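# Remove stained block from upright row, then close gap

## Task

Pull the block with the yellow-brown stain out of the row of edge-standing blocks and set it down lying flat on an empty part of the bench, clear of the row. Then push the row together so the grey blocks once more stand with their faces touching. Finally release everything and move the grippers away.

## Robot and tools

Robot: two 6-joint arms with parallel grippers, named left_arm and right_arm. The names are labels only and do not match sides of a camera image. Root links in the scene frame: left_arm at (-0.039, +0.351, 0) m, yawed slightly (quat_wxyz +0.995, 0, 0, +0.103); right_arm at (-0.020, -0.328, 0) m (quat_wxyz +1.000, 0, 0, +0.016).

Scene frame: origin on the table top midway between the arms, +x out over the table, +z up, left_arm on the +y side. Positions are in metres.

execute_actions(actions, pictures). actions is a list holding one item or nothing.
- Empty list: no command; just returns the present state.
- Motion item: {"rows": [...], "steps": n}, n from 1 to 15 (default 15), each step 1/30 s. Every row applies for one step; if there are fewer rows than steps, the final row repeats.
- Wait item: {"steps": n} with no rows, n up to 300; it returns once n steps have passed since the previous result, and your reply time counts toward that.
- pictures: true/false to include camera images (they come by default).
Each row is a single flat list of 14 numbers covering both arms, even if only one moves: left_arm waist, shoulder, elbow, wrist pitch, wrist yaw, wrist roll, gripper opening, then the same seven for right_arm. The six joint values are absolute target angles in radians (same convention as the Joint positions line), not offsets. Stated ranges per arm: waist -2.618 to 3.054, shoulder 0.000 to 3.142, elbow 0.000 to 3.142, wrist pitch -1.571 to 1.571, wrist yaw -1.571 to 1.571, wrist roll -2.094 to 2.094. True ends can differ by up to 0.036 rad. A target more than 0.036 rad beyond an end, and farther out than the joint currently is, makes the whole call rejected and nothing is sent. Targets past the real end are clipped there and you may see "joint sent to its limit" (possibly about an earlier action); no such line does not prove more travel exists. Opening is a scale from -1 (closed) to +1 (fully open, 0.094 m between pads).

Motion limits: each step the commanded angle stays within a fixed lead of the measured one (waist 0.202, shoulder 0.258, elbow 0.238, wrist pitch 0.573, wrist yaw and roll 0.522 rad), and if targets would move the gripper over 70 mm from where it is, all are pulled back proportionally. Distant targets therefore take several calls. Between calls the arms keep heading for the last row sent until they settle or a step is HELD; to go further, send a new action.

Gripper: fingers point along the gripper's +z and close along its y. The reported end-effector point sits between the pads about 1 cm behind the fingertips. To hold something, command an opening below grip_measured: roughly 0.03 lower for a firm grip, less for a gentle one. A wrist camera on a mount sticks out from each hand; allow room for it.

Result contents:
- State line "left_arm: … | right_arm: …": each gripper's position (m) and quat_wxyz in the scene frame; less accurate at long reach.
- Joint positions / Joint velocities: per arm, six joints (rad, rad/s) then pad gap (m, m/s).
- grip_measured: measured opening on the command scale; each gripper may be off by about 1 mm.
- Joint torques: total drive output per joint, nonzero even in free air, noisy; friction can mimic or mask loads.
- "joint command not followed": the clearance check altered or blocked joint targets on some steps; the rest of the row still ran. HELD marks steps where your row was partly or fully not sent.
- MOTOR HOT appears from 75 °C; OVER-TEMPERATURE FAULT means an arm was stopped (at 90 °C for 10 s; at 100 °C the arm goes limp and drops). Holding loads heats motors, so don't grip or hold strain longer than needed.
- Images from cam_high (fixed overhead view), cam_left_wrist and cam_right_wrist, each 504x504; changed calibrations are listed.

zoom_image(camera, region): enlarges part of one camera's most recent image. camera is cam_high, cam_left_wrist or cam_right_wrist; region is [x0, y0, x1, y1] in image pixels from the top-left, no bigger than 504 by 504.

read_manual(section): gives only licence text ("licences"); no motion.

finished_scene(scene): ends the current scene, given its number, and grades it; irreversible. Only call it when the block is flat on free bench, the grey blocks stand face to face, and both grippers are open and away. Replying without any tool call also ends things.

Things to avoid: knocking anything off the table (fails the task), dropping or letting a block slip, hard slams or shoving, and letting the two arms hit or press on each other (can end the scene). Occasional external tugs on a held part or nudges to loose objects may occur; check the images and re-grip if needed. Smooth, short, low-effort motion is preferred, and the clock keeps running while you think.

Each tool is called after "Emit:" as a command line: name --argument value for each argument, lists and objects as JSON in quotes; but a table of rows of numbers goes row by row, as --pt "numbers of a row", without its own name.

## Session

Emit:
execute_actions --actions '[]'

Scene clock: 0.00 s of 4800.00 s.
left_arm: end_effector_position=(+0.2039, -0.0062, +0.3329) grip_measured=+1.000 end_effector_quat_wxyz=(+0.419, +0.774, +0.469, -0.075) | right_arm: end_effector_position=(+0.0961, -0.0781, +0.3146) grip_measured=+1.000 end_effector_quat_wxyz=(+0.134, -0.363, +0.857, +0.342)
Joint positions: left_arm=[-1.078  1.571  1.783 -0.93   0.254  1.065  0.094] | right_arm=[ 0.786  1.205  1.545 -1.324 -0.501  0.171  0.094]
Joint velocities: left_arm=[-0.022 -0.002 -0.022 -0.051 -0.022  0.007  0.   ] | right_arm=[ 0.002  0.017  0.002 -0.051 -0.022 -0.007  0.   ]
Joint torques (N m, as the arm reports them, + toward a larger angle): no reading
camera_calibration (this result's frames):
cam_left_wrist: T_world_to_cam=[[-0.796642, 0.161978, -0.582344, 0.365638], [0.287169, 0.949176, -0.128834, 0.0386724], [0.531879, -0.269866, -0.802669, 0.262338], [0, 0, 0, 1]] pos_world=[0.140645, -0.0251361, 0.42848]
cam_right_wrist: T_world_to_cam=[[0.614741, -0.603997, -0.507229, 0.0423986], [-0.667566, -0.74094, 0.0732331, 0.0129031], [-0.420059, 0.29359, -0.858694, 0.438208], [0, 0, 0, 1]] pos_world=[0.166623, -0.0934842, 0.396848]

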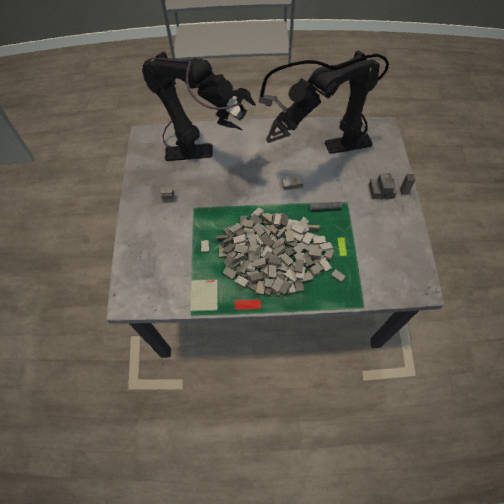

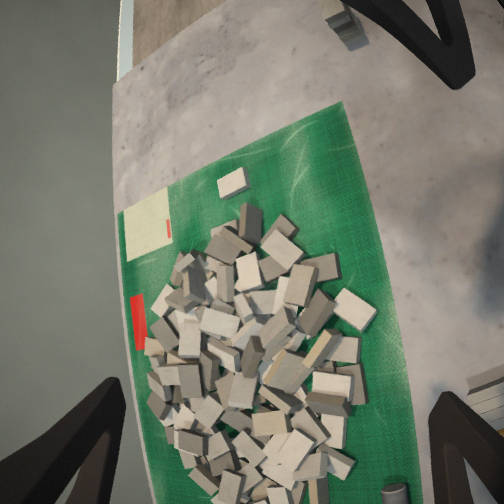

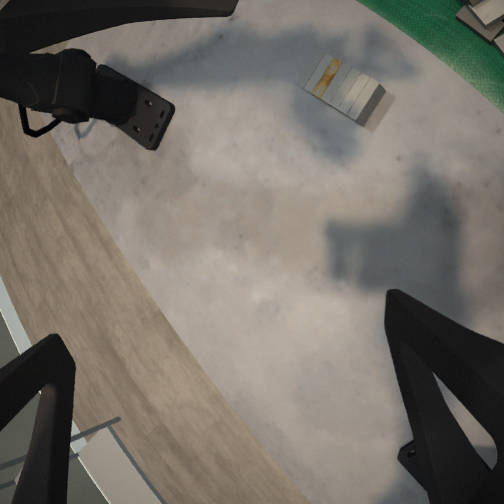

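Emit:
zoom_image --camera "cam_right_wrist" --region '[290, 40, 410, 140]'

Emit:
zoom_image --camera "cam_high" --region '[200, 80, 380, 220]'

Region (290, 40, 410, 140) of cam_right_wrist's 504x504 image, scaled by 4.200, with more detail than that image has.

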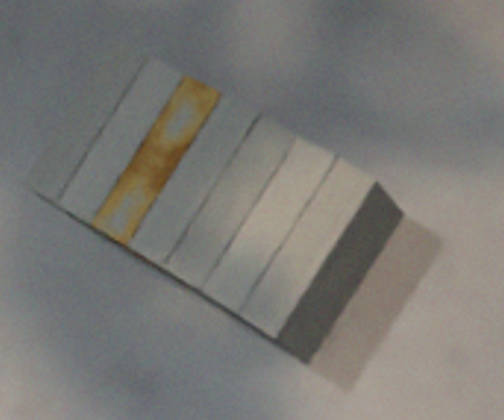

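Region (200, 80, 380, 220) of cam_high's 504x504 image, scaled by 2.800, with more detail than that image has.

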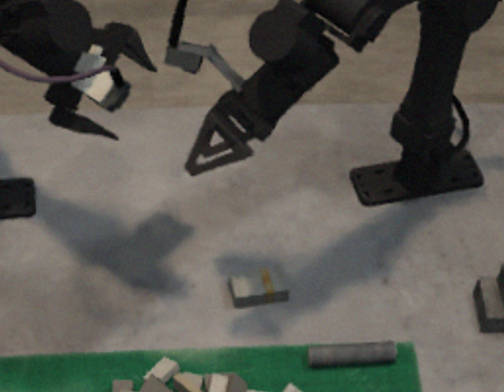

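Emit:
execute_actions --actions '[{"rows": [[-1.07,1.571,1.783,-0.93,0.254,1.065,1,0.786,1.205,1.545,-1.324,-0.49,0.171,0.97],[-1.055,1.571,1.783,-0.93,0.254,1.065,1,0.786,1.205,1.545,-1.324,-0.47,0.165,0.94],[-1.035,1.571,1.783,-0.93,0.254,1.065,1,0.786,1.205,1.545,-1.324,-0.45,0.155,0.91],[-1.01,1.571,1.783,-0.93,0.254,1.065,1,0.786,1.208,1.55,-1.326,-0.425,0.14,0.88],[-0.98,1.571,1.783,-0.93,0.254,1.065,1,0.787,1.215,1.557,-1.328,-0.4,0.125,0.85],[-0.945,1.571,1.783,-0.93,0.254,1.065,1,0.789,1.226,1.566,-1.33,-0.375,0.105,0.82],[-0.905,1.571,1.783,-0.93,0.254,1.065,1,0.792,1.241,1.577,-1.333,-0.35,0.085,0.79],[-0.862,1.571,1.783,-0.93,0.254,1.065,1,0.796,1.26,1.59,-1.336,-0.325,0.065,0.76],[-0.817,1.571,1.783,-0.93,0.254,1.065,1,0.801,1.283,1.605,-1.339,-0.3,0.045,0.73],[-0.772,1.571,1.783,-0.93,0.254,1.065,1,0.807,1.31,1.622,-1.342,-0.275,0.025,0.7],[-0.727,1.571,1.783,-0.93,0.254,1.065,1,0.814,1.34,1.641,-1.345,-0.25,0.005,0.67],[-0.682,1.571,1.783,-0.93,0.254,1.065,1,0.822,1.373,1.662,-1.348,-0.225,-0.015,0.64],[-0.637,1.571,1.783,-0.93,0.254,1.065,1,0.831,1.408,1.684,-1.351,-0.2,-0.035,0.61],[-0.592,1.571,1.783,-0.93,0.254,1.065,1,0.841,1.444,1.707,-1.354,-0.175,-0.055,0.58],[-0.547,1.571,1.783,-0.93,0.254,1.065,1,0.852,1.481,1.731,-1.357,-0.15,-0.075,0.55]], "steps": 15}]' --pictures false

Emit:
execute_actions --actions '[{"rows": [[-0.502,1.571,1.783,-0.93,0.254,1.065,1,0.864,1.519,1.756,-1.36,-0.125,-0.097,0.52],[-0.457,1.571,1.783,-0.93,0.254,1.065,1,0.876,1.557,1.781,-1.364,-0.1,-0.119,0.49],[-0.412,1.571,1.783,-0.93,0.254,1.065,1,0.889,1.595,1.806,-1.368,-0.08,-0.141,0.46],[-0.367,1.571,1.783,-0.93,0.254,1.065,1,0.902,1.633,1.831,-1.372,-0.06,-0.163,0.43],[-0.322,1.571,1.783,-0.93,0.254,1.065,1,0.915,1.671,1.856,-1.376,-0.042,-0.185,0.4],[-0.277,1.571,1.783,-0.93,0.254,1.065,1,0.928,1.709,1.881,-1.38,-0.026,-0.207,0.37],[-0.232,1.571,1.783,-0.93,0.254,1.065,1,0.941,1.747,1.906,-1.384,-0.012,-0.229,0.34],[-0.187,1.571,1.783,-0.93,0.254,1.065,1,0.954,1.785,1.931,-1.388,0.0,-0.251,0.31],[-0.142,1.571,1.783,-0.93,0.254,1.065,1,0.967,1.823,1.956,-1.392,0.008,-0.273,0.28],[-0.097,1.571,1.783,-0.93,0.254,1.065,1,0.98,1.861,1.981,-1.396,0.014,-0.295,0.26],[-0.055,1.571,1.783,-0.93,0.254,1.065,1,0.993,1.899,2.006,-1.4,0.016,-0.317,0.25],[-0.015,1.571,1.783,-0.93,0.254,1.065,1,1.006,1.937,2.031,-1.404,0.016,-0.339,0.25],[0.022,1.571,1.783,-0.93,0.254,1.065,1,1.019,1.975,2.056,-1.408,0.016,-0.361,0.25],[0.056,1.571,1.783,-0.93,0.254,1.065,1,1.032,2.013,2.081,-1.412,0.016,-0.383,0.25],[0.086,1.571,1.783,-0.93,0.254,1.065,1,1.045,2.051,2.106,-1.416,0.016,-0.405,0.25]], "steps": 15}]' --pictures false

Emit:
execute_actions --actions '[{"rows": [[0.112,1.571,1.783,-0.93,0.254,1.065,1,1.058,2.089,2.131,-1.42,0.016,-0.426,0.25],[0.134,1.571,1.783,-0.93,0.254,1.065,1,1.071,2.126,2.156,-1.424,0.016,-0.446,0.25],[0.152,1.571,1.783,-0.93,0.254,1.065,1,1.083,2.162,2.18,-1.428,0.016,-0.464,0.25],[0.166,1.571,1.783,-0.93,0.254,1.065,1,1.095,2.196,2.203,-1.431,0.016,-0.481,0.25],[0.176,1.571,1.783,-0.93,0.254,1.065,1,1.106,2.229,2.225,-1.434,0.016,-0.496,0.25],[0.183,1.571,1.783,-0.93,0.254,1.065,1,1.116,2.26,2.246,-1.437,0.016,-0.509,0.25],[0.188,1.571,1.783,-0.93,0.254,1.065,1,1.125,2.289,2.265,-1.44,0.016,-0.52,0.25],[0.19,1.571,1.783,-0.93,0.254,1.065,1,1.133,2.316,2.283,-1.442,0.016,-0.53,0.25],[0.19,1.571,1.783,-0.93,0.254,1.065,1,1.14,2.341,2.299,-1.444,0.016,-0.538,0.25],[0.19,1.571,1.783,-0.93,0.254,1.065,1,1.146,2.364,2.313,-1.446,0.016,-0.544,0.25],[0.19,1.571,1.783,-0.93,0.254,1.065,1,1.151,2.384,2.325,-1.447,0.016,-0.549,0.25],[0.19,1.571,1.783,-0.93,0.254,1.065,1,1.155,2.402,2.335,-1.448,0.016,-0.553,0.25],[0.19,1.571,1.783,-0.93,0.254,1.065,1,1.158,2.417,2.343,-1.448,0.016,-0.555,0.25],[0.19,1.571,1.783,-0.93,0.254,1.065,1,1.16,2.43,2.349,-1.448,0.016,-0.556,0.25],[0.19,1.571,1.783,-0.93,0.254,1.065,1,1.161,2.44,2.353,-1.448,0.016,-0.556,0.25]], "steps": 15}]' --pictures false

Emit:
execute_actions --actions '[{"rows": [[0.19,1.571,1.783,-0.93,0.254,1.065,1,1.161,2.448,2.354,-1.448,0.016,-0.556,0.25],[0.19,1.571,1.783,-0.93,0.254,1.065,1,1.161,2.454,2.354,-1.448,0.016,-0.556,0.25],[0.19,1.571,1.783,-0.93,0.254,1.065,1,1.161,2.458,2.354,-1.448,0.016,-0.556,0.25],[0.19,1.571,1.783,-0.93,0.254,1.065,1,1.161,2.46,2.354,-1.448,0.016,-0.556,0.25]], "steps": 15}]'

Scene clock: 52.67 s of 4800.00 s.
left_arm: end_effector_position=(+0.3357, +0.1362, +0.3328) grip_measured=+1.000 end_effector_quat_wxyz=(+0.425, +0.649, +0.630, +0.022) | right_arm: end_effector_position=(+0.1482, -0.0627, +0.2878) grip_measured=+0.566 end_effector_quat_wxyz=(+0.166, -0.423, +0.865, +0.215)
Joint positions: left_arm=[-0.627  1.571  1.783 -0.93   0.251  1.066  0.094] | right_arm=[ 0.826  1.405  1.673 -1.348 -0.259  0.013  0.074]
Joint velocities: left_arm=[ 1.282 -0.002 -0.002 -0.007 -0.066  0.007  0.   ] | right_arm=[ 0.271  1.077  0.637 -0.022  0.696 -0.505 -0.029]
Joint torques (N m, as the arm reports them, + toward a larger angle): left_arm=[ 0.06 -5.68  6.75  1.64  0.14  0.  ] | right_arm=[ 0.91 -3.23  6.58  1.   -0.11 -0.07]
Steps of this call (steps 1 to 90: nothing new was sent; then 49.17 s passed at rest; steps 91 to 105: all 15 steps of this action). Readings (joint positions):
91: left_arm=[-1.078 1.571 1.783 -0.930 0.254 1.065] | right_arm=[0.786 1.205 1.545 -1.324 -0.501 0.171]
92: left_arm=[-1.077 1.571 1.783 -0.930 0.254 1.065] | right_arm=[0.786 1.205 1.545 -1.324 -0.497 0.171]
94: left_arm=[-1.061 1.571 1.783 -0.930 0.255 1.065] | right_arm=[0.786 1.205 1.545 -1.324 -0.480 0.167]
98: left_arm=[-0.950 1.571 1.783 -0.930 0.258 1.066] | right_arm=[0.786 1.218 1.552 -1.331 -0.416 0.130]
105: the state above

Scene clock: 53.17 s of 4800.00 s.
left_arm: end_effector_position=(+0.3887, +0.4110, +0.3326) grip_measured=+1.000 end_effector_quat_wxyz=(+0.394, +0.410, +0.807, +0.161) | right_arm: end_effector_position=(+0.1915, +0.0418, +0.1920) grip_measured=+0.253 end_effector_quat_wxyz=(+0.109, -0.621, +0.775, +0.049)
Joint positions: left_arm=[ 0.03   1.571  1.783 -0.93   0.244  1.066  0.094] | right_arm=[ 1.013  1.986  2.04  -1.387 -0.012 -0.306  0.059]
Joint velocities: left_arm=[ 1.013 -0.007 -0.007  0.022 -0.051  0.022  0.   ] | right_arm=[ 0.359  1.057  0.745  0.007  0.095 -0.579 -0.   ]
Joint torques (N m, as the arm reports them, + toward a larger angle): left_arm=[-0.53 -5.44  6.67  1.65  0.19  0.05] | right_arm=[  1.07 -10.79   6.91   0.54   0.07  -0.07]
Steps of this call (steps 1 to 15: all 15 steps of this action). Readings (joint positions):
1: left_arm=[-0.581 1.571 1.783 -0.930 0.250 1.066] | right_arm=[0.836 1.443 1.695 -1.350 -0.234 -0.006]
2: left_arm=[-0.537 1.571 1.783 -0.930 0.250 1.066] | right_arm=[0.847 1.482 1.719 -1.351 -0.210 -0.026]
4: left_arm=[-0.447 1.571 1.783 -0.930 0.248 1.066] | right_arm=[0.871 1.563 1.767 -1.355 -0.163 -0.067]
8: left_arm=[-0.268 1.571 1.783 -0.930 0.247 1.066] | right_arm=[0.922 1.720 1.864 -1.364 -0.083 -0.152]
15: the state above

Scene clock: 53.67 s of 4800.00 s.
left_arm: end_effector_position=(+0.3742, +0.4769, +0.3326) grip_measured=+1.000 end_effector_quat_wxyz=(+0.379, +0.346, +0.837, +0.191) | right_arm: end_effector_position=(+0.1569, +0.1131, +0.0725) grip_measured=+0.253 end_effector_quat_wxyz=(-0.010, +0.757, -0.654, -0.002)
Joint positions: left_arm=[ 0.185  1.571  1.783 -0.93   0.242  1.066  0.094] | right_arm=[ 1.157  2.431  2.31  -1.429  0.002 -0.528  0.059]
Joint velocities: left_arm=[ 0.012 -0.002 -0.012 -0.037 -0.007  0.051  0.   ] | right_arm=[ 0.076  0.398  0.178  0.007 -0.081 -0.256 -0.   ]
Joint torques (N m, as the arm reports them, + toward a larger angle): left_arm=[ 0.55 -5.59  6.73  1.62  0.25  0.01] | right_arm=[  0.08 -16.     7.68   0.2    0.15  -0.05]
Steps of this call (steps 1 to 15: all 15 steps of this action). Readings (joint positions):
1: left_arm=[0.063 1.571 1.783 -0.930 0.244 1.066] | right_arm=[1.026 2.023 2.065 -1.391 -0.009 -0.327]
2: left_arm=[0.093 1.571 1.783 -0.930 0.243 1.066] | right_arm=[1.039 2.061 2.090 -1.395 -0.006 -0.349]
4: left_arm=[0.139 1.571 1.783 -0.930 0.242 1.066] | right_arm=[1.065 2.136 2.139 -1.401 -0.002 -0.390]
8: left_arm=[0.182 1.571 1.783 -0.930 0.242 1.066] | right_arm=[1.112 2.273 2.223 -1.412 0.002 -0.460]
15: the state above

Scene clock: 54.17 s of 4800.00 s.
left_arm: end_effector_position=(+0.3742, +0.4769, +0.3326) grip_measured=+1.000 end_effector_quat_wxyz=(+0.379, +0.346, +0.837, +0.191) | right_arm: end_effector_position=(+0.1561, +0.1124, +0.0592) grip_measured=+0.253 end_effector_quat_wxyz=(+0.004, +0.764, -0.645, +0.004)
Joint positions: left_arm=[ 0.185  1.571  1.783 -0.93   0.242  1.066  0.094] | right_arm=[ 1.159  2.469  2.326 -1.439  0.006 -0.549  0.059]
Joint velocities: left_arm=[-0.012 -0.022  0.012  0.051 -0.007  0.007  0.   ] | right_arm=[-0.002 -0.002 -0.007 -0.051 -0.081 -0.11   0.   ]
Joint torques (N m, as the arm reports them, + toward a larger angle): left_arm=[ 0.45 -5.67  6.53  1.64  0.21 -0.05] | right_arm=[  0.17 -15.7    7.34   0.17   0.11  -0.04]
Steps of this call (steps 1 to 15: all 15 steps of this action). Readings (joint positions):
1: left_arm=[0.185 1.571 1.783 -0.930 0.242 1.066] | right_arm=[1.158 2.443 2.314 -1.430 0.002 -0.533]
2: left_arm=[0.185 1.571 1.783 -0.930 0.242 1.066] | right_arm=[1.159 2.452 2.317 -1.431 0.002 -0.536]
4: left_arm=[0.185 1.571 1.783 -0.930 0.242 1.066] | right_arm=[1.159 2.464 2.319 -1.433 0.003 -0.541]
8: left_arm=[0.185 1.571 1.783 -0.930 0.242 1.066] | right_arm=[1.159 2.469 2.321 -1.438 0.005 -0.546]
15: the state above
camera_calibration (this result's frames):
cam_left_wrist: T_world_to_cam=[[-0.390852, -0.709315, -0.586606, 0.687912], [-0.823197, 0.554494, -0.121995, 0.132616], [0.411803, 0.43521, -0.800631, 0.00987538], [0, 0, 0, 1]] pos_world=[0.373975, 0.410114, 0.427619]
cam_right_wrist: T_world_to_cam=[[0.997844, 0.0378617, 0.0535991, -0.17416], [0.00156977, -0.830312, 0.557297, 0.0897936], [0.0656042, -0.556012, -0.828581, 0.206034], [0, 0, 0, 1]] pos_world=[0.160127, 0.195708, 0.130009]

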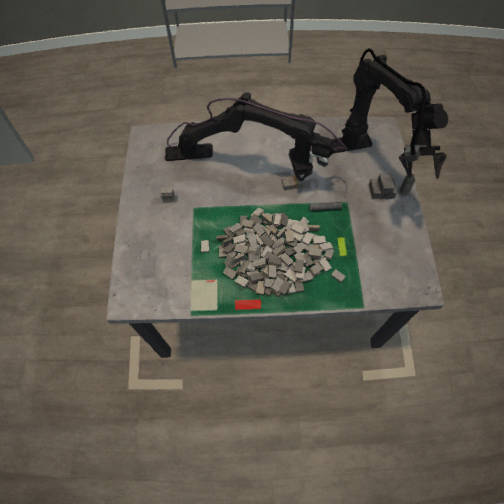

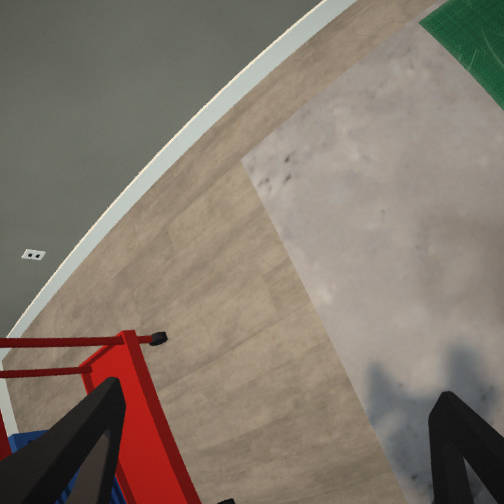

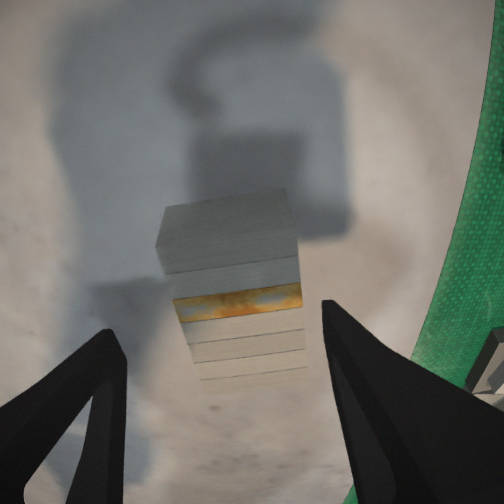

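Emit:
zoom_image --camera "cam_right_wrist" --region '[90, 170, 350, 410]'

Region (90, 170, 350, 410) of cam_right_wrist's 504x504 image, scaled by 1.938, with more detail than that image has; it fills the top 465 rows of this view, and the rest is white.

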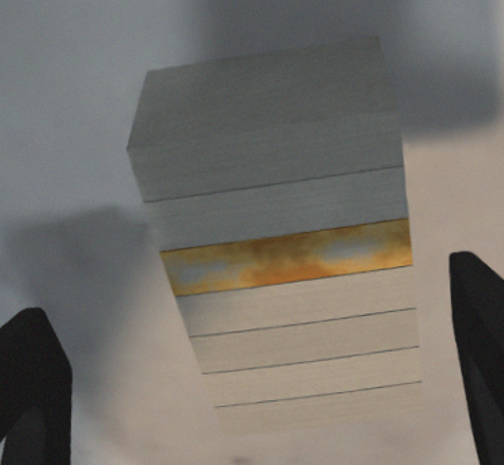

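Emit:
execute_actions --actions '[{"rows": [[0.19,1.571,1.783,-0.93,0.254,1.065,1,1.161,2.46,2.33,-1.425,0.016,-0.556,0.25],[0.19,1.571,1.783,-0.93,0.254,1.065,1,1.161,2.46,2.315,-1.41,0.016,-0.556,0.25],[0.19,1.571,1.783,-0.93,0.254,1.065,1,1.161,2.46,2.307,-1.395,0.016,-0.556,0.25],[0.19,1.571,1.783,-0.93,0.254,1.065,1,1.161,2.46,2.299,-1.381,0.016,-0.556,0.25],[0.19,1.571,1.783,-0.93,0.254,1.065,1,1.161,2.46,2.29,-1.368,0.016,-0.556,0.25],[0.19,1.571,1.783,-0.93,0.254,1.065,1,1.161,2.46,2.28,-1.356,0.016,-0.556,0.25],[0.19,1.571,1.783,-0.93,0.254,1.065,1,1.161,2.46,2.27,-1.344,0.016,-0.556,0.25],[0.19,1.571,1.783,-0.93,0.254,1.065,1,1.161,2.46,2.26,-1.333,0.016,-0.556,0.25],[0.19,1.571,1.783,-0.93,0.254,1.065,1,1.161,2.46,2.25,-1.322,0.016,-0.556,0.25],[0.19,1.571,1.783,-0.93,0.254,1.065,1,1.161,2.46,2.24,-1.311,0.016,-0.556,0.25],[0.19,1.571,1.783,-0.93,0.254,1.065,1,1.161,2.46,2.23,-1.301,0.016,-0.556,0.25],[0.19,1.571,1.783,-0.93,0.254,1.065,1,1.161,2.46,2.22,-1.291,0.016,-0.556,0.25],[0.19,1.571,1.783,-0.93,0.254,1.065,1,1.161,2.46,2.21,-1.282,0.016,-0.556,0.25],[0.19,1.571,1.783,-0.93,0.254,1.065,1,1.161,2.46,2.2,-1.274,0.016,-0.556,0.25],[0.19,1.571,1.783,-0.93,0.254,1.065,1,1.161,2.46,2.191,-1.267,0.016,-0.556,0.25]], "steps": 15}]' --pictures false

Emit:
execute_actions --actions '[{"rows": [[0.19,1.571,1.783,-0.93,0.254,1.065,1,1.161,2.46,2.183,-1.262,0.016,-0.556,0.25],[0.19,1.571,1.783,-0.93,0.254,1.065,1,1.161,2.46,2.176,-1.259,0.016,-0.556,0.23],[0.19,1.571,1.783,-0.93,0.254,1.065,1,1.161,2.46,2.171,-1.259,0.016,-0.556,0.2],[0.19,1.571,1.783,-0.93,0.254,1.065,1,1.161,2.46,2.168,-1.259,0.016,-0.556,0.17],[0.19,1.571,1.783,-0.93,0.254,1.065,1,1.161,2.46,2.168,-1.259,0.016,-0.556,0.14],[0.19,1.571,1.783,-0.93,0.254,1.065,1,1.161,2.46,2.168,-1.259,0.016,-0.556,0.11],[0.19,1.571,1.783,-0.93,0.254,1.065,1,1.161,2.46,2.168,-1.259,0.016,-0.556,0.08],[0.19,1.571,1.783,-0.93,0.254,1.065,1,1.161,2.46,2.168,-1.259,0.016,-0.556,0.05]], "steps": 15}]'

Emit:
zoom_image --camera "cam_right_wrist" --region '[90, 230, 360, 500]'

Scene clock: 87.47 s of 4800.00 s.
left_arm: end_effector_position=(+0.3742, +0.4769, +0.3326) grip_measured=+1.000 end_effector_quat_wxyz=(+0.379, +0.346, +0.837, +0.191) | right_arm: end_effector_position=(+0.1576, +0.1159, +0.0315) grip_measured=+0.253 end_effector_quat_wxyz=(-0.001, +0.764, -0.645, +0.003)
Joint positions: left_arm=[ 0.185  1.571  1.783 -0.93   0.242  1.066  0.094] | right_arm=[ 1.159  2.469  2.216 -1.318  0.006 -0.549  0.059]
Joint velocities: left_arm=[-0.012 -0.002 -0.007  0.037 -0.022 -0.007  0.   ] | right_arm=[ 0.007 -0.012 -0.3    0.256 -0.037  0.081 -0.   ]
Joint torques (N m, as the arm reports them, + toward a larger angle): left_arm=[ 0.35 -5.62  6.72  1.63  0.28 -0.03] | right_arm=[  0.14 -15.68   4.52   0.32   0.1   -0.05]
Steps of this call (steps 1 to 15: the robot went on to your last target; steps 16 to 90: nothing new was sent; then 29.80 s passed at rest; steps 91 to 105: all 15 steps of this action). Readings (joint positions):
91: left_arm=[0.185 1.571 1.783 -0.930 0.242 1.066] | right_arm=[1.159 2.469 2.326 -1.439 0.006 -0.549]
92: left_arm=[0.185 1.571 1.783 -0.930 0.242 1.066] | right_arm=[1.159 2.469 2.326 -1.438 0.006 -0.549]
94: left_arm=[0.185 1.571 1.783 -0.930 0.242 1.066] | right_arm=[1.159 2.469 2.321 -1.426 0.006 -0.549]
98: left_arm=[0.185 1.571 1.783 -0.930 0.242 1.066] | right_arm=[1.159 2.469 2.288 -1.387 0.006 -0.549]
105: the state above

Scene clock: 87.97 s of 4800.00 s.
left_arm: end_effector_position=(+0.3742, +0.4769, +0.3326) grip_measured=+1.000 end_effector_quat_wxyz=(+0.379, +0.346, +0.837, +0.191) | right_arm: end_effector_position=(+0.1581, +0.1165, +0.0214) grip_measured=+0.053 end_effector_quat_wxyz=(-0.003, +0.765, -0.645, +0.003)
Joint positions: left_arm=[ 0.185  1.571  1.783 -0.93   0.242  1.066  0.094] | right_arm=[ 1.159  2.469  2.176 -1.274  0.007 -0.55   0.049]
Joint velocities: left_arm=[-0.007 -0.017 -0.002  0.022  0.051  0.037  0.   ] | right_arm=[-0.012  0.012 -0.017 -0.022 -0.037 -0.007 -0.   ]
Joint torques (N m, as the arm reports them, + toward a larger angle): left_arm=[ 0.39 -5.77  6.59  1.63  0.25 -0.04] | right_arm=[  0.28 -15.91   4.43   0.4    0.09  -0.06]
Steps of this call (steps 1 to 15: all 15 steps of this action). Readings (joint positions):
1: left_arm=[0.185 1.571 1.783 -0.930 0.242 1.066] | right_arm=[1.159 2.469 2.207 -1.309 0.006 -0.549]
2: left_arm=[0.185 1.571 1.783 -0.930 0.242 1.066] | right_arm=[1.159 2.469 2.198 -1.302 0.006 -0.549]
4: left_arm=[0.185 1.571 1.783 -0.930 0.242 1.066] | right_arm=[1.159 2.469 2.184 -1.292 0.006 -0.549]
8: left_arm=[0.185 1.571 1.783 -0.930 0.242 1.066] | right_arm=[1.159 2.469 2.176 -1.282 0.007 -0.550]
15: the state above
camera_calibration (this result's frames):
cam_left_wrist: T_world_to_cam=[[-0.390852, -0.709315, -0.586606, 0.687912], [-0.823197, 0.554494, -0.121995, 0.132616], [0.411803, 0.43521, -0.800631, 0.00987538], [0, 0, 0, 1]] pos_world=[0.373975, 0.410114, 0.427619]
cam_right_wrist: T_world_to_cam=[[0.997404, 0.0382498, 0.0610142, -0.174355], [-0.00129366, -0.83762, 0.546251, 0.115803], [0.0720008, -0.544912, -0.835396, 0.174726], [0, 0, 0, 1]] pos_world=[0.161472, 0.198878, 0.0933458]

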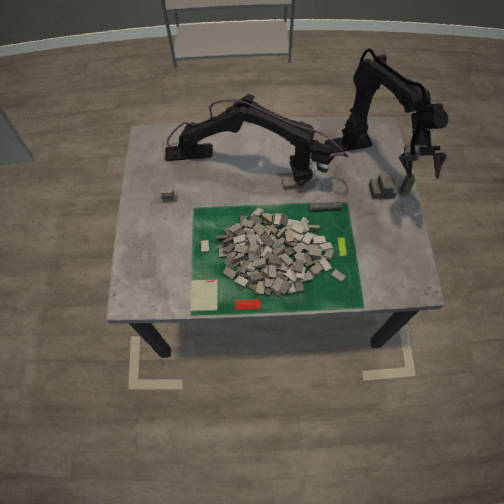

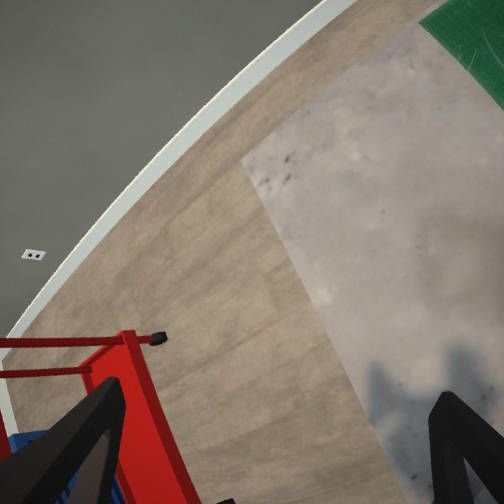

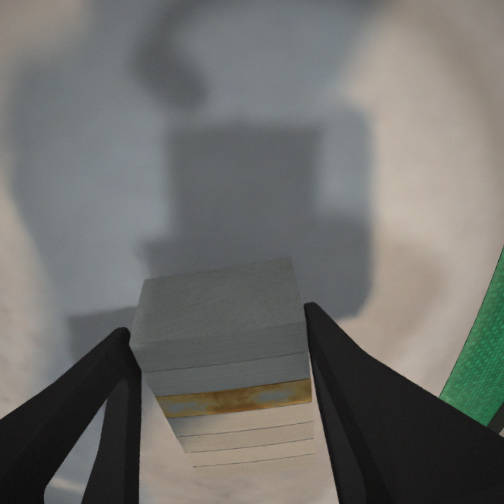

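Region (90, 230, 360, 500) of cam_right_wrist's 504x504 image, scaled by 1.867, with more detail than that image has.

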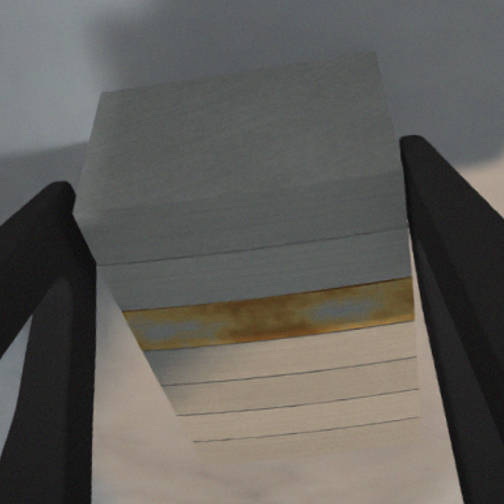

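Emit:
execute_actions --actions '[{"rows": [[0.19,1.571,1.783,-0.93,0.254,1.065,1,1.161,2.46,2.175,-1.255,0.016,-0.556,0.05],[0.19,1.571,1.783,-0.93,0.254,1.065,1,1.161,2.46,2.175,-1.252,0.016,-0.556,0.05],[0.19,1.571,1.783,-0.93,0.254,1.065,1,1.161,2.46,2.175,-1.252,0.016,-0.556,0.04],[0.19,1.571,1.783,-0.93,0.254,1.065,1,1.161,2.46,2.175,-1.252,0.016,-0.556,0.03],[0.19,1.571,1.783,-0.93,0.254,1.065,1,1.161,2.46,2.175,-1.252,0.016,-0.556,0.02],[0.19,1.571,1.783,-0.93,0.254,1.065,1,1.161,2.46,2.175,-1.252,0.016,-0.556,0.01],[0.19,1.571,1.783,-0.93,0.254,1.065,1,1.161,2.46,2.175,-1.252,0.016,-0.556,0.0],[0.19,1.571,1.783,-0.93,0.254,1.065,1,1.161,2.46,2.175,-1.252,0.016,-0.556,-0.01],[0.19,1.571,1.783,-0.93,0.254,1.065,1,1.161,2.46,2.175,-1.252,0.016,-0.556,-0.02],[0.19,1.571,1.783,-0.93,0.254,1.065,1,1.161,2.46,2.175,-1.252,0.016,-0.556,-0.03],[0.19,1.571,1.783,-0.93,0.254,1.065,1,1.161,2.46,2.175,-1.252,0.016,-0.556,-0.04],[0.19,1.571,1.783,-0.93,0.254,1.065,1,1.161,2.46,2.175,-1.252,0.016,-0.556,-0.05],[0.19,1.571,1.783,-0.93,0.254,1.065,1,1.161,2.46,2.175,-1.252,0.016,-0.556,-0.06],[0.19,1.571,1.783,-0.93,0.254,1.065,1,1.161,2.46,2.175,-1.252,0.016,-0.556,-0.07],[0.19,1.571,1.783,-0.93,0.254,1.065,1,1.161,2.46,2.175,-1.252,0.016,-0.556,-0.08]], "steps": 15}]' --pictures false

Emit:
execute_actions --actions '[{"rows": [[0.19,1.571,1.783,-0.93,0.254,1.065,1,1.161,2.46,2.175,-1.252,0.016,-0.556,-0.09],[0.19,1.571,1.783,-0.93,0.254,1.065,1,1.161,2.46,2.175,-1.252,0.016,-0.556,-0.1]], "steps": 6}]'

Emit:
zoom_image --camera "cam_right_wrist" --region '[90, 230, 360, 500]'

Scene clock: 96.17 s of 4800.00 s.
left_arm: end_effector_position=(+0.3742, +0.4769, +0.3326) grip_measured=+1.000 end_effector_quat_wxyz=(+0.379, +0.346, +0.837, +0.191) | right_arm: end_effector_position=(+0.1592, +0.1184, +0.0214) grip_measured=-0.062 end_effector_quat_wxyz=(-0.007, +0.765, -0.645, +0.002)
Joint positions: left_arm=[ 0.185  1.571  1.783 -0.93   0.242  1.066  0.094] | right_arm=[ 1.159  2.469  2.176 -1.265  0.009 -0.55   0.044]
Joint velocities: left_arm=[ 0.007  0.007 -0.007  0.022  0.007  0.037  0.   ] | right_arm=[-0.007 -0.017 -0.002  0.007  0.037 -0.081 -0.002]
Joint torques (N m, as the arm reports them, + toward a larger angle): left_arm=[ 0.4  -5.52  6.58  1.64  0.24 -0.03] | right_arm=[  0.17 -15.8    5.13   0.35   0.08  -0.05]
Steps of this call (steps 1 to 15: the robot went on to your last target; steps 16 to 90: nothing new was sent; then 4.70 s passed at rest; steps 91 to 105: all 15 steps of this action). Readings (joint positions):
91: left_arm=[0.185 1.571 1.783 -0.930 0.242 1.066] | right_arm=[1.159 2.469 2.176 -1.272 0.007 -0.550]
92: left_arm=[0.185 1.571 1.783 -0.930 0.242 1.066] | right_arm=[1.159 2.469 2.176 -1.271 0.007 -0.550]
94: left_arm=[0.185 1.571 1.783 -0.930 0.242 1.066] | right_arm=[1.159 2.469 2.176 -1.269 0.007 -0.550]
98: left_arm=[0.185 1.571 1.783 -0.930 0.242 1.066] | right_arm=[1.159 2.469 2.176 -1.267 0.007 -0.550]
105: the state above

Scene clock: 96.37 s of 4800.00 s.
left_arm: end_effector_position=(+0.3742, +0.4769, +0.3326) grip_measured=+1.000 end_effector_quat_wxyz=(+0.379, +0.346, +0.837, +0.191) | right_arm: end_effector_position=(+0.1592, +0.1184, +0.0214) grip_measured=-0.068 end_effector_quat_wxyz=(-0.007, +0.765, -0.645, +0.002)
Joint positions: left_arm=[ 0.185  1.571  1.783 -0.93   0.242  1.066  0.094] | right_arm=[ 1.159  2.469  2.176 -1.265  0.009 -0.55   0.044]
Joint velocities: left_arm=[ 0.002 -0.007 -0.017  0.022 -0.037  0.051  0.   ] | right_arm=[ 0.012  0.007  0.007  0.037 -0.051  0.022  0.001]
Joint torques (N m, as the arm reports them, + toward a larger angle): left_arm=[ 0.35 -5.79  6.52  1.63  0.23 -0.02] | right_arm=[  0.17 -15.82   5.13   0.38   0.07  -0.05]
Steps of this call (steps 1 to 6: all 6 steps of this action). Readings (joint positions):
1: left_arm=[0.185 1.571 1.783 -0.930 0.242 1.066] | right_arm=[1.159 2.469 2.176 -1.265 0.009 -0.550]
2: left_arm=[0.185 1.571 1.783 -0.930 0.242 1.066] | right_arm=[1.159 2.469 2.176 -1.265 0.009 -0.550]
4: left_arm=[0.185 1.571 1.783 -0.930 0.242 1.066] | right_arm=[1.159 2.469 2.176 -1.265 0.009 -0.550]
6: the state above
camera_calibration (this result's frames):
cam_left_wrist: T_world_to_cam=[[-0.390852, -0.709315, -0.586606, 0.687912], [-0.823197, 0.554494, -0.121995, 0.132616], [0.411803, 0.43521, -0.800631, 0.00987538], [0, 0, 0, 1]] pos_world=[0.373975, 0.410114, 0.427619]
cam_right_wrist: T_world_to_cam=[[0.997084, 0.0377604, 0.066308, -0.175555], [-0.00403594, -0.841662, 0.53999, 0.118434], [0.0761992, -0.538683, -0.839055, 0.174368], [0, 0, 0, 1]] pos_world=[0.162235, 0.20024, 0.0939918]

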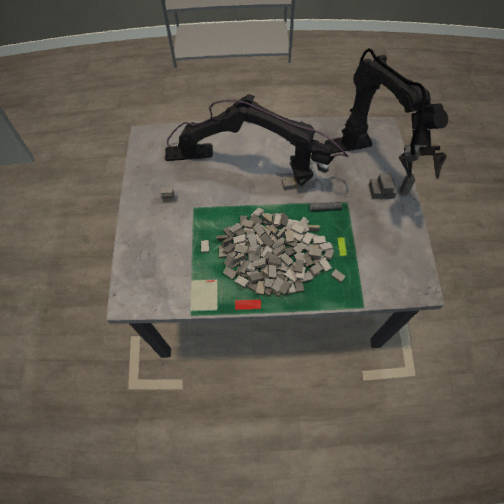

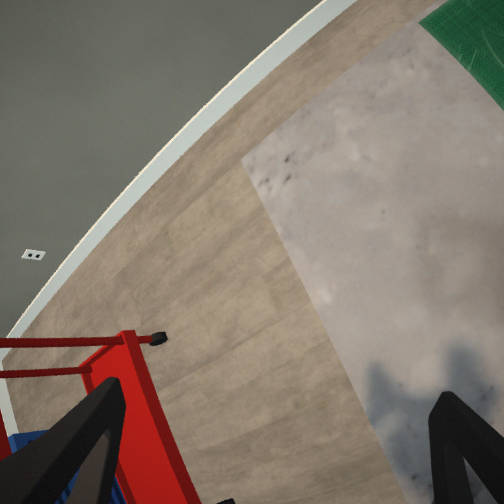

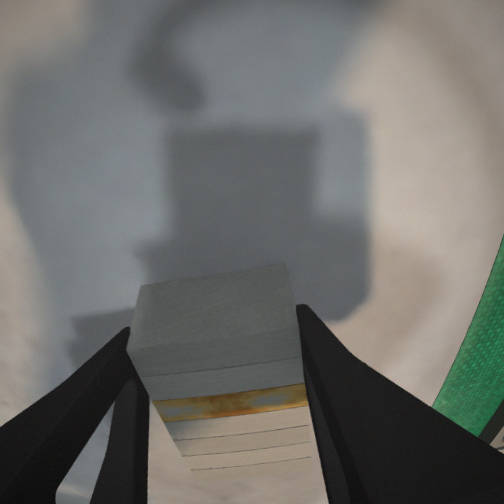

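Region (90, 230, 360, 500) of cam_right_wrist's 504x504 image, scaled by 1.867, with more detail than that image has.

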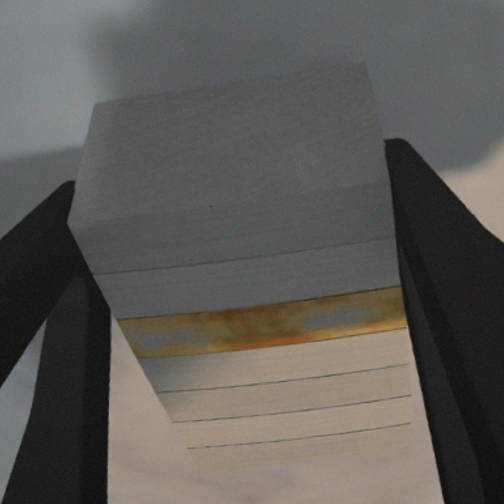

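Emit:
execute_actions --actions '[{"rows": [[0.19,1.571,1.783,-0.93,0.254,1.065,1,1.163,2.46,2.195,-1.252,0.016,-0.55,-0.1],[0.19,1.571,1.783,-0.93,0.254,1.065,1,1.165,2.46,2.207,-1.252,0.016,-0.546,-0.1],[0.19,1.571,1.783,-0.93,0.254,1.065,1,1.167,2.46,2.212,-1.252,0.016,-0.544,-0.1],[0.19,1.571,1.783,-0.93,0.254,1.065,1,1.169,2.46,2.216,-1.25,0.016,-0.543,-0.1],[0.19,1.571,1.783,-0.93,0.254,1.065,1,1.17,2.46,2.216,-1.246,0.016,-0.541,-0.1],[0.19,1.571,1.783,-0.93,0.254,1.065,1,1.171,2.46,2.216,-1.241,0.016,-0.539,-0.1],[0.19,1.571,1.783,-0.93,0.254,1.065,1,1.173,2.46,2.216,-1.236,0.016,-0.537,-0.1],[0.19,1.571,1.783,-0.93,0.254,1.065,1,1.174,2.46,2.216,-1.231,0.016,-0.535,-0.1],[0.19,1.571,1.783,-0.93,0.254,1.065,1,1.176,2.46,2.216,-1.226,0.016,-0.533,-0.1],[0.19,1.571,1.783,-0.93,0.254,1.065,1,1.177,2.46,2.216,-1.221,0.016,-0.531,-0.1],[0.19,1.571,1.783,-0.93,0.254,1.065,1,1.179,2.46,2.216,-1.216,0.016,-0.529,-0.1],[0.19,1.571,1.783,-0.93,0.254,1.065,1,1.18,2.46,2.216,-1.211,0.016,-0.528,-0.1],[0.19,1.571,1.783,-0.93,0.254,1.065,1,1.181,2.46,2.216,-1.206,0.016,-0.527,-0.1],[0.19,1.571,1.783,-0.93,0.254,1.065,1,1.182,2.46,2.216,-1.201,0.016,-0.527,-0.1],[0.19,1.571,1.783,-0.93,0.254,1.065,1,1.183,2.46,2.216,-1.197,0.016,-0.527,-0.1]], "steps": 15}]' --pictures false

Emit:
execute_actions --actions '[{"steps": 10}]'

Scene clock: 110.43 s of 4800.00 s.
left_arm: end_effector_position=(+0.3742, +0.4769, +0.3326) grip_measured=+1.000 end_effector_quat_wxyz=(+0.379, +0.346, +0.837, +0.191) | right_arm: end_effector_position=(+0.1562, +0.1303, +0.0231) grip_measured=-0.068 end_effector_quat_wxyz=(-0.026, +0.765, -0.644, -0.004)
Joint positions: left_arm=[ 0.185  1.571  1.783 -0.93   0.242  1.066  0.094] | right_arm=[ 1.174  2.469  2.182 -1.231  0.009 -0.537  0.044]
Joint velocities: left_arm=[ 0.007 -0.002  0.007 -0.007 -0.007  0.022  0.   ] | right_arm=[ 0.032 -0.022  0.002  0.066  0.037  0.037 -0.001]
Joint torques (N m, as the arm reports them, + toward a larger angle): left_arm=[ 0.42 -5.67  6.58  1.66  0.25 -0.02] | right_arm=[  0.56 -15.97   8.01   0.48   0.07   0.07]
Steps of this call (steps 1 to 15: the robot went on to your last target; steps 16 to 90: nothing new was sent; then 10.57 s passed at rest; steps 91 to 105: all 15 steps of this action). Readings (joint positions):
91: left_arm=[0.185 1.571 1.783 -0.930 0.242 1.066] | right_arm=[1.159 2.469 2.176 -1.265 0.009 -0.550]
92: left_arm=[0.185 1.571 1.783 -0.930 0.242 1.066] | right_arm=[1.159 2.469 2.176 -1.265 0.009 -0.550]
94: left_arm=[0.185 1.571 1.783 -0.930 0.242 1.066] | right_arm=[1.159 2.469 2.177 -1.265 0.009 -0.550]
98: left_arm=[0.185 1.571 1.783 -0.930 0.242 1.066] | right_arm=[1.161 2.469 2.181 -1.259 0.009 -0.547]
105: the state above

Scene clock: 110.77 s of 4800.00 s.
left_arm: end_effector_position=(+0.3742, +0.4769, +0.3326) grip_measured=+1.000 end_effector_quat_wxyz=(+0.379, +0.346, +0.837, +0.191) | right_arm: end_effector_position=(+0.1559, +0.1346, +0.0234) grip_measured=-0.068 end_effector_quat_wxyz=(-0.034, +0.765, -0.643, -0.007)
Joint positions: left_arm=[ 0.185  1.571  1.783 -0.93   0.242  1.066  0.094] | right_arm=[ 1.178  2.469  2.182 -1.215  0.009 -0.534  0.044]
Joint velocities: left_arm=[ 0.002 -0.007 -0.007 -0.051 -0.022 -0.037  0.   ] | right_arm=[-0.017 -0.002 -0.012  0.022  0.007  0.066  0.001]
Joint torques (N m, as the arm reports them, + toward a larger angle): left_arm=[ 0.32 -5.76  6.8   1.68  0.21 -0.05] | right_arm=[  0.44 -15.93   8.03   0.5    0.08   0.08]
Steps of this call (steps 1 to 10: the robot went on to your last target). Readings (joint positions):
1: left_arm=[0.185 1.571 1.783 -0.930 0.242 1.066] | right_arm=[1.175 2.469 2.182 -1.227 0.009 -0.537]
2: left_arm=[0.185 1.571 1.783 -0.930 0.242 1.066] | right_arm=[1.176 2.469 2.182 -1.224 0.009 -0.536]
4: left_arm=[0.185 1.571 1.783 -0.930 0.242 1.066] | right_arm=[1.177 2.469 2.182 -1.219 0.009 -0.535]
8: left_arm=[0.185 1.571 1.783 -0.930 0.242 1.066] | right_arm=[1.178 2.469 2.182 -1.216 0.009 -0.535]
10: the state above
camera_calibration (this result's frames):
cam_left_wrist: T_world_to_cam=[[-0.390852, -0.709315, -0.586606, 0.687912], [-0.823197, 0.554494, -0.121995, 0.132616], [0.411803, 0.43521, -0.800631, 0.00987538], [0, 0, 0, 1]] pos_world=[0.373975, 0.410114, 0.427619]
cam_right_wrist: T_world_to_cam=[[0.995471, 0.0363989, 0.0878178, -0.173086], [-0.0119129, -0.868743, 0.495119, 0.136913], [0.094313, -0.493923, -0.864376, 0.176763], [0, 0, 0, 1]] pos_world=[0.157262, 0.21255, 0.100201]

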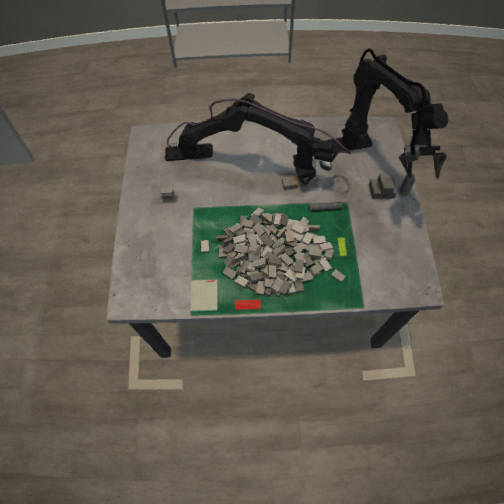

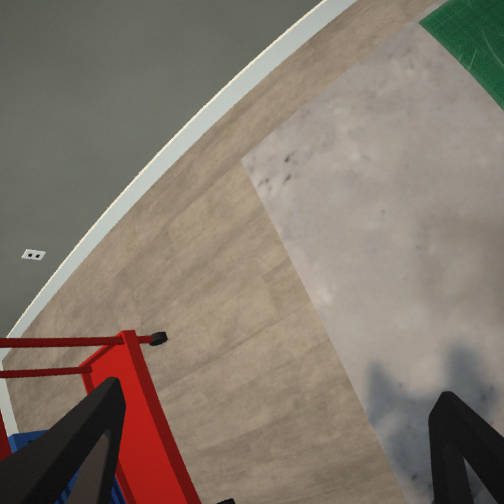

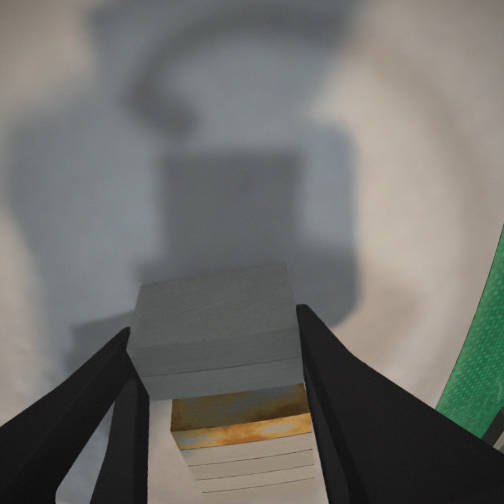

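Emit:
execute_actions --actions '[{"rows": [[0.19,1.571,1.783,-0.93,0.254,1.065,1,1.181,2.46,2.195,-1.197,0.016,-0.53,-0.1],[0.19,1.571,1.783,-0.93,0.254,1.065,1,1.18,2.46,2.18,-1.197,0.016,-0.53,-0.1],[0.19,1.571,1.783,-0.93,0.254,1.065,1,1.18,2.46,2.172,-1.197,0.016,-0.53,-0.1],[0.19,1.571,1.783,-0.93,0.254,1.065,1,1.18,2.46,2.168,-1.197,0.016,-0.53,-0.1],[0.19,1.571,1.783,-0.93,0.254,1.065,1,1.18,2.46,2.165,-1.197,0.016,-0.53,-0.1],[0.19,1.571,1.783,-0.93,0.254,1.065,1,1.18,2.46,2.163,-1.197,0.016,-0.53,-0.1],[0.19,1.571,1.783,-0.93,0.254,1.065,1,1.18,2.46,2.163,-1.2,0.016,-0.53,-0.1],[0.19,1.571,1.783,-0.93,0.254,1.065,1,1.18,2.46,2.163,-1.203,0.016,-0.53,-0.09],[0.19,1.571,1.783,-0.93,0.254,1.065,1,1.18,2.46,2.163,-1.206,0.016,-0.53,-0.08],[0.19,1.571,1.783,-0.93,0.254,1.065,1,1.18,2.46,2.168,-1.208,0.016,-0.53,-0.07],[0.19,1.571,1.783,-0.93,0.254,1.065,1,1.18,2.46,2.172,-1.21,0.016,-0.53,-0.06],[0.19,1.571,1.783,-0.93,0.254,1.065,1,1.18,2.46,2.175,-1.21,0.016,-0.53,-0.05],[0.19,1.571,1.783,-0.93,0.254,1.065,1,1.18,2.46,2.175,-1.21,0.016,-0.53,-0.04],[0.19,1.571,1.783,-0.93,0.254,1.065,1,1.18,2.46,2.175,-1.21,0.016,-0.53,-0.03],[0.19,1.571,1.783,-0.93,0.254,1.065,1,1.18,2.46,2.175,-1.21,0.016,-0.53,-0.01]], "steps": 15}]' --pictures false

Emit:
execute_actions --actions '[{"rows": [[0.19,1.571,1.783,-0.93,0.254,1.065,1,1.178,2.46,2.175,-1.214,0.016,-0.533,0.03],[0.19,1.571,1.783,-0.93,0.254,1.065,1,1.176,2.46,2.175,-1.219,0.016,-0.536,0.08],[0.19,1.571,1.783,-0.93,0.254,1.065,1,1.174,2.46,2.175,-1.225,0.016,-0.539,0.14],[0.19,1.571,1.783,-0.93,0.254,1.065,1,1.172,2.46,2.175,-1.232,0.016,-0.542,0.2],[0.19,1.571,1.783,-0.93,0.254,1.065,1,1.17,2.46,2.175,-1.24,0.016,-0.545,0.22],[0.19,1.571,1.783,-0.93,0.254,1.065,1,1.167,2.46,2.175,-1.249,0.016,-0.548,0.22],[0.19,1.571,1.783,-0.93,0.254,1.065,1,1.164,2.46,2.175,-1.258,0.016,-0.551,0.22],[0.19,1.571,1.783,-0.93,0.254,1.065,1,1.161,2.46,2.175,-1.267,0.016,-0.554,0.22],[0.19,1.571,1.783,-0.93,0.254,1.065,1,1.158,2.46,2.175,-1.276,0.016,-0.557,0.22],[0.19,1.571,1.783,-0.93,0.254,1.065,1,1.155,2.46,2.175,-1.285,0.016,-0.56,0.22],[0.19,1.571,1.783,-0.93,0.254,1.065,1,1.152,2.46,2.175,-1.293,0.016,-0.563,0.22],[0.19,1.571,1.783,-0.93,0.254,1.065,1,1.149,2.46,2.175,-1.3,0.016,-0.565,0.22],[0.19,1.571,1.783,-0.93,0.254,1.065,1,1.146,2.46,2.175,-1.306,0.016,-0.567,0.22],[0.19,1.571,1.783,-0.93,0.254,1.065,1,1.144,2.46,2.175,-1.31,0.016,-0.568,0.22],[0.19,1.571,1.783,-0.93,0.254,1.065,1,1.142,2.46,2.175,-1.312,0.016,-0.568,0.22]], "steps": 15}]' --pictures false

Emit:
execute_actions --actions '[{"rows": [[0.19,1.571,1.783,-0.93,0.254,1.065,1,1.142,2.46,2.175,-1.312,0.016,-0.568,0.22],[0.19,1.571,1.783,-0.93,0.254,1.065,1,1.142,2.46,2.175,-1.312,0.016,-0.568,0.22],[0.19,1.571,1.783,-0.93,0.254,1.065,1,1.142,2.46,2.175,-1.312,0.016,-0.568,0.2],[0.19,1.571,1.783,-0.93,0.254,1.065,1,1.142,2.46,2.175,-1.312,0.016,-0.568,0.17],[0.19,1.571,1.783,-0.93,0.254,1.065,1,1.142,2.46,2.175,-1.312,0.016,-0.568,0.14],[0.19,1.571,1.783,-0.93,0.254,1.065,1,1.142,2.46,2.175,-1.312,0.016,-0.568,0.11],[0.19,1.571,1.783,-0.93,0.254,1.065,1,1.142,2.46,2.175,-1.312,0.016,-0.568,0.08],[0.19,1.571,1.783,-0.93,0.254,1.065,1,1.142,2.46,2.175,-1.312,0.016,-0.568,0.05]], "steps": 14}]'

Emit:
zoom_image --camera "cam_right_wrist" --region '[90, 230, 360, 500]'

Scene clock: 125.47 s of 4800.00 s.
left_arm: end_effector_position=(+0.3742, +0.4769, +0.3326) grip_measured=+1.000 end_effector_quat_wxyz=(+0.379, +0.346, +0.837, +0.191) | right_arm: end_effector_position=(+0.1559, +0.1346, +0.0219) grip_measured=-0.020 end_effector_quat_wxyz=(-0.034, +0.765, -0.643, -0.007)
Joint positions: left_arm=[ 0.185  1.571  1.783 -0.93   0.242  1.066  0.094] | right_arm=[ 1.178  2.469  2.176 -1.21   0.009 -0.534  0.046]
Joint velocities: left_arm=[-0.012 -0.002 -0.002 -0.051 -0.007 -0.007  0.   ] | right_arm=[-0.007  0.017 -0.007 -0.007  0.037  0.051  0.017]
Joint torques (N m, as the arm reports them, + toward a larger angle): left_arm=[ 0.54 -5.53  6.62  1.65  0.26 -0.01] | right_arm=[  0.23 -15.88   5.28   0.38   0.07   0.06]
Steps of this call (steps 1 to 30: the robot went on to your last target; steps 31 to 90: nothing new was sent; then 11.20 s passed at rest; steps 91 to 105: all 15 steps of this action). Readings (joint positions):
91: left_arm=[0.185 1.571 1.783 -0.930 0.242 1.066] | right_arm=[1.178 2.469 2.182 -1.214 0.009 -0.534]
92: left_arm=[0.185 1.571 1.783 -0.930 0.242 1.066] | right_arm=[1.178 2.469 2.182 -1.214 0.009 -0.534]
94: left_arm=[0.185 1.571 1.783 -0.930 0.242 1.066] | right_arm=[1.178 2.469 2.180 -1.213 0.009 -0.534]
98: left_arm=[0.185 1.571 1.783 -0.930 0.242 1.066] | right_arm=[1.178 2.469 2.176 -1.210 0.009 -0.534]
105: the state above

Scene clock: 125.97 s of 4800.00 s.
left_arm: end_effector_position=(+0.3742, +0.4769, +0.3326) grip_measured=+1.000 end_effector_quat_wxyz=(+0.379, +0.346, +0.837, +0.191) | right_arm: end_effector_position=(+0.1600, +0.1140, +0.0214) grip_measured=+0.217 end_effector_quat_wxyz=(-0.000, +0.765, -0.645, +0.005)
Joint positions: left_arm=[ 0.185  1.571  1.783 -0.93   0.242  1.066  0.094] | right_arm=[ 1.154  2.469  2.176 -1.28   0.009 -0.555  0.057]
Joint velocities: left_arm=[-0.007 -0.017  0.002 -0.051  0.051 -0.051  0.   ] | right_arm=[-0.105  0.002  0.017 -0.227  0.022 -0.066 -0.001]
Joint torques (N m, as the arm reports them, + toward a larger angle): left_arm=[ 0.34 -5.68  6.82  1.58  0.27 -0.01] | right_arm=[ -0.33 -15.73   5.04   0.16   0.1   -0.04]
Steps of this call (steps 1 to 15: all 15 steps of this action). Readings (joint positions):
1: left_arm=[0.185 1.571 1.783 -0.930 0.242 1.066] | right_arm=[1.178 2.469 2.176 -1.210 0.009 -0.534]
2: left_arm=[0.185 1.571 1.783 -0.930 0.242 1.066] | right_arm=[1.178 2.469 2.176 -1.210 0.009 -0.534]
4: left_arm=[0.185 1.571 1.783 -0.930 0.242 1.066] | right_arm=[1.178 2.469 2.176 -1.212 0.009 -0.534]
8: left_arm=[0.185 1.571 1.783 -0.930 0.242 1.066] | right_arm=[1.176 2.469 2.176 -1.230 0.009 -0.540]
15: the state above

Scene clock: 126.43 s of 4800.00 s.
left_arm: end_effector_position=(+0.3742, +0.4769, +0.3326) grip_measured=+1.000 end_effector_quat_wxyz=(+0.379, +0.346, +0.837, +0.191) | right_arm: end_effector_position=(+0.1621, +0.1072, +0.0215) grip_measured=+0.053 end_effector_quat_wxyz=(+0.010, +0.764, -0.646, +0.008)
Joint positions: left_arm=[ 0.185  1.571  1.783 -0.93   0.242  1.066  0.094] | right_arm=[ 1.145  2.469  2.176 -1.303  0.009 -0.561  0.049]
Joint velocities: left_arm=[ 0.002 -0.007  0.007 -0.022 -0.051 -0.051  0.   ] | right_arm=[ 0.007 -0.022 -0.027 -0.037  0.022 -0.081 -0.001]
Joint torques (N m, as the arm reports them, + toward a larger angle): left_arm=[ 0.33 -5.48  6.81  1.67  0.24  0.  ] | right_arm=[ -0.32 -15.72   5.06   0.16   0.12  -0.05]
Steps of this call (steps 1 to 14: all 14 steps of this action). Readings (joint positions):
1: left_arm=[0.185 1.571 1.783 -0.930 0.242 1.066] | right_arm=[1.151 2.469 2.176 -1.286 0.009 -0.556]
2: left_arm=[0.185 1.571 1.783 -0.930 0.242 1.066] | right_arm=[1.148 2.469 2.176 -1.290 0.009 -0.557]
4: left_arm=[0.185 1.571 1.783 -0.930 0.242 1.066] | right_arm=[1.145 2.469 2.176 -1.295 0.009 -0.559]
8: left_arm=[0.185 1.571 1.783 -0.930 0.242 1.066] | right_arm=[1.145 2.469 2.176 -1.301 0.009 -0.561]
14: the state above
camera_calibration (this result's frames):
cam_left_wrist: T_world_to_cam=[[-0.390852, -0.709315, -0.586606, 0.687912], [-0.823197, 0.554494, -0.121995, 0.132616], [0.411803, 0.43521, -0.800631, 0.00987538], [0, 0, 0, 1]] pos_world=[0.373975, 0.410114, 0.427619]
cam_right_wrist: T_world_to_cam=[[0.998031, 0.0367492, 0.0508314, -0.177727], [0.00130937, -0.822424, 0.568874, 0.105417], [0.0627107, -0.567687, -0.820852, 0.173061], [0, 0, 0, 1]] pos_world=[0.166386, 0.191473, 0.0911228]

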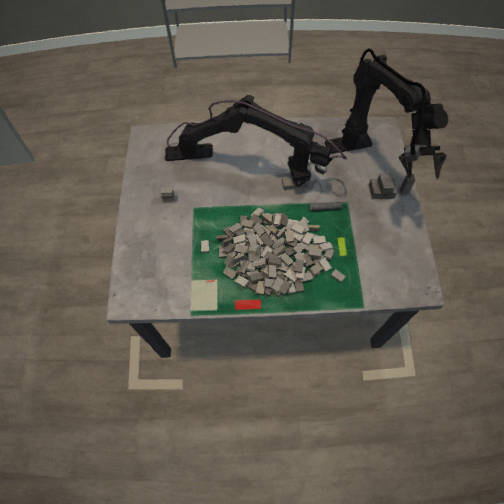

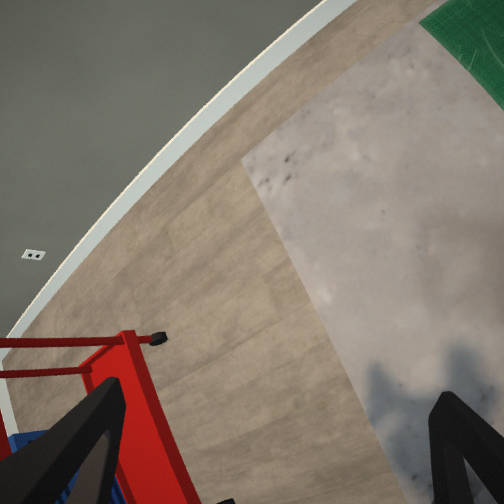

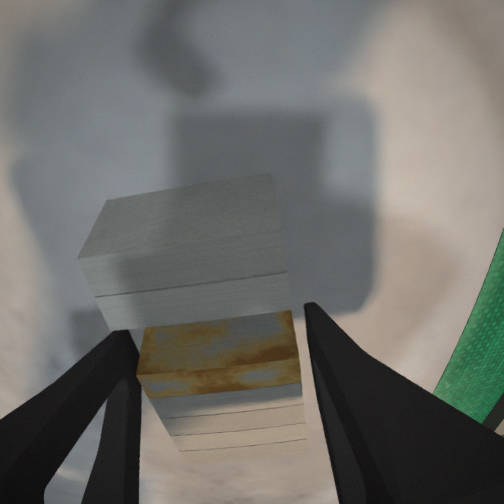

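Region (90, 230, 360, 500) of cam_right_wrist's 504x504 image, scaled by 1.867, with more detail than that image has.

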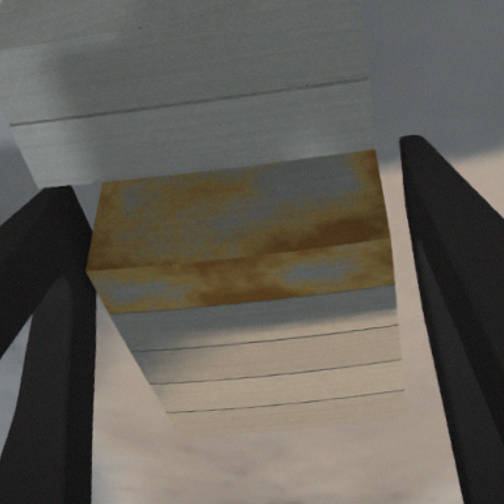

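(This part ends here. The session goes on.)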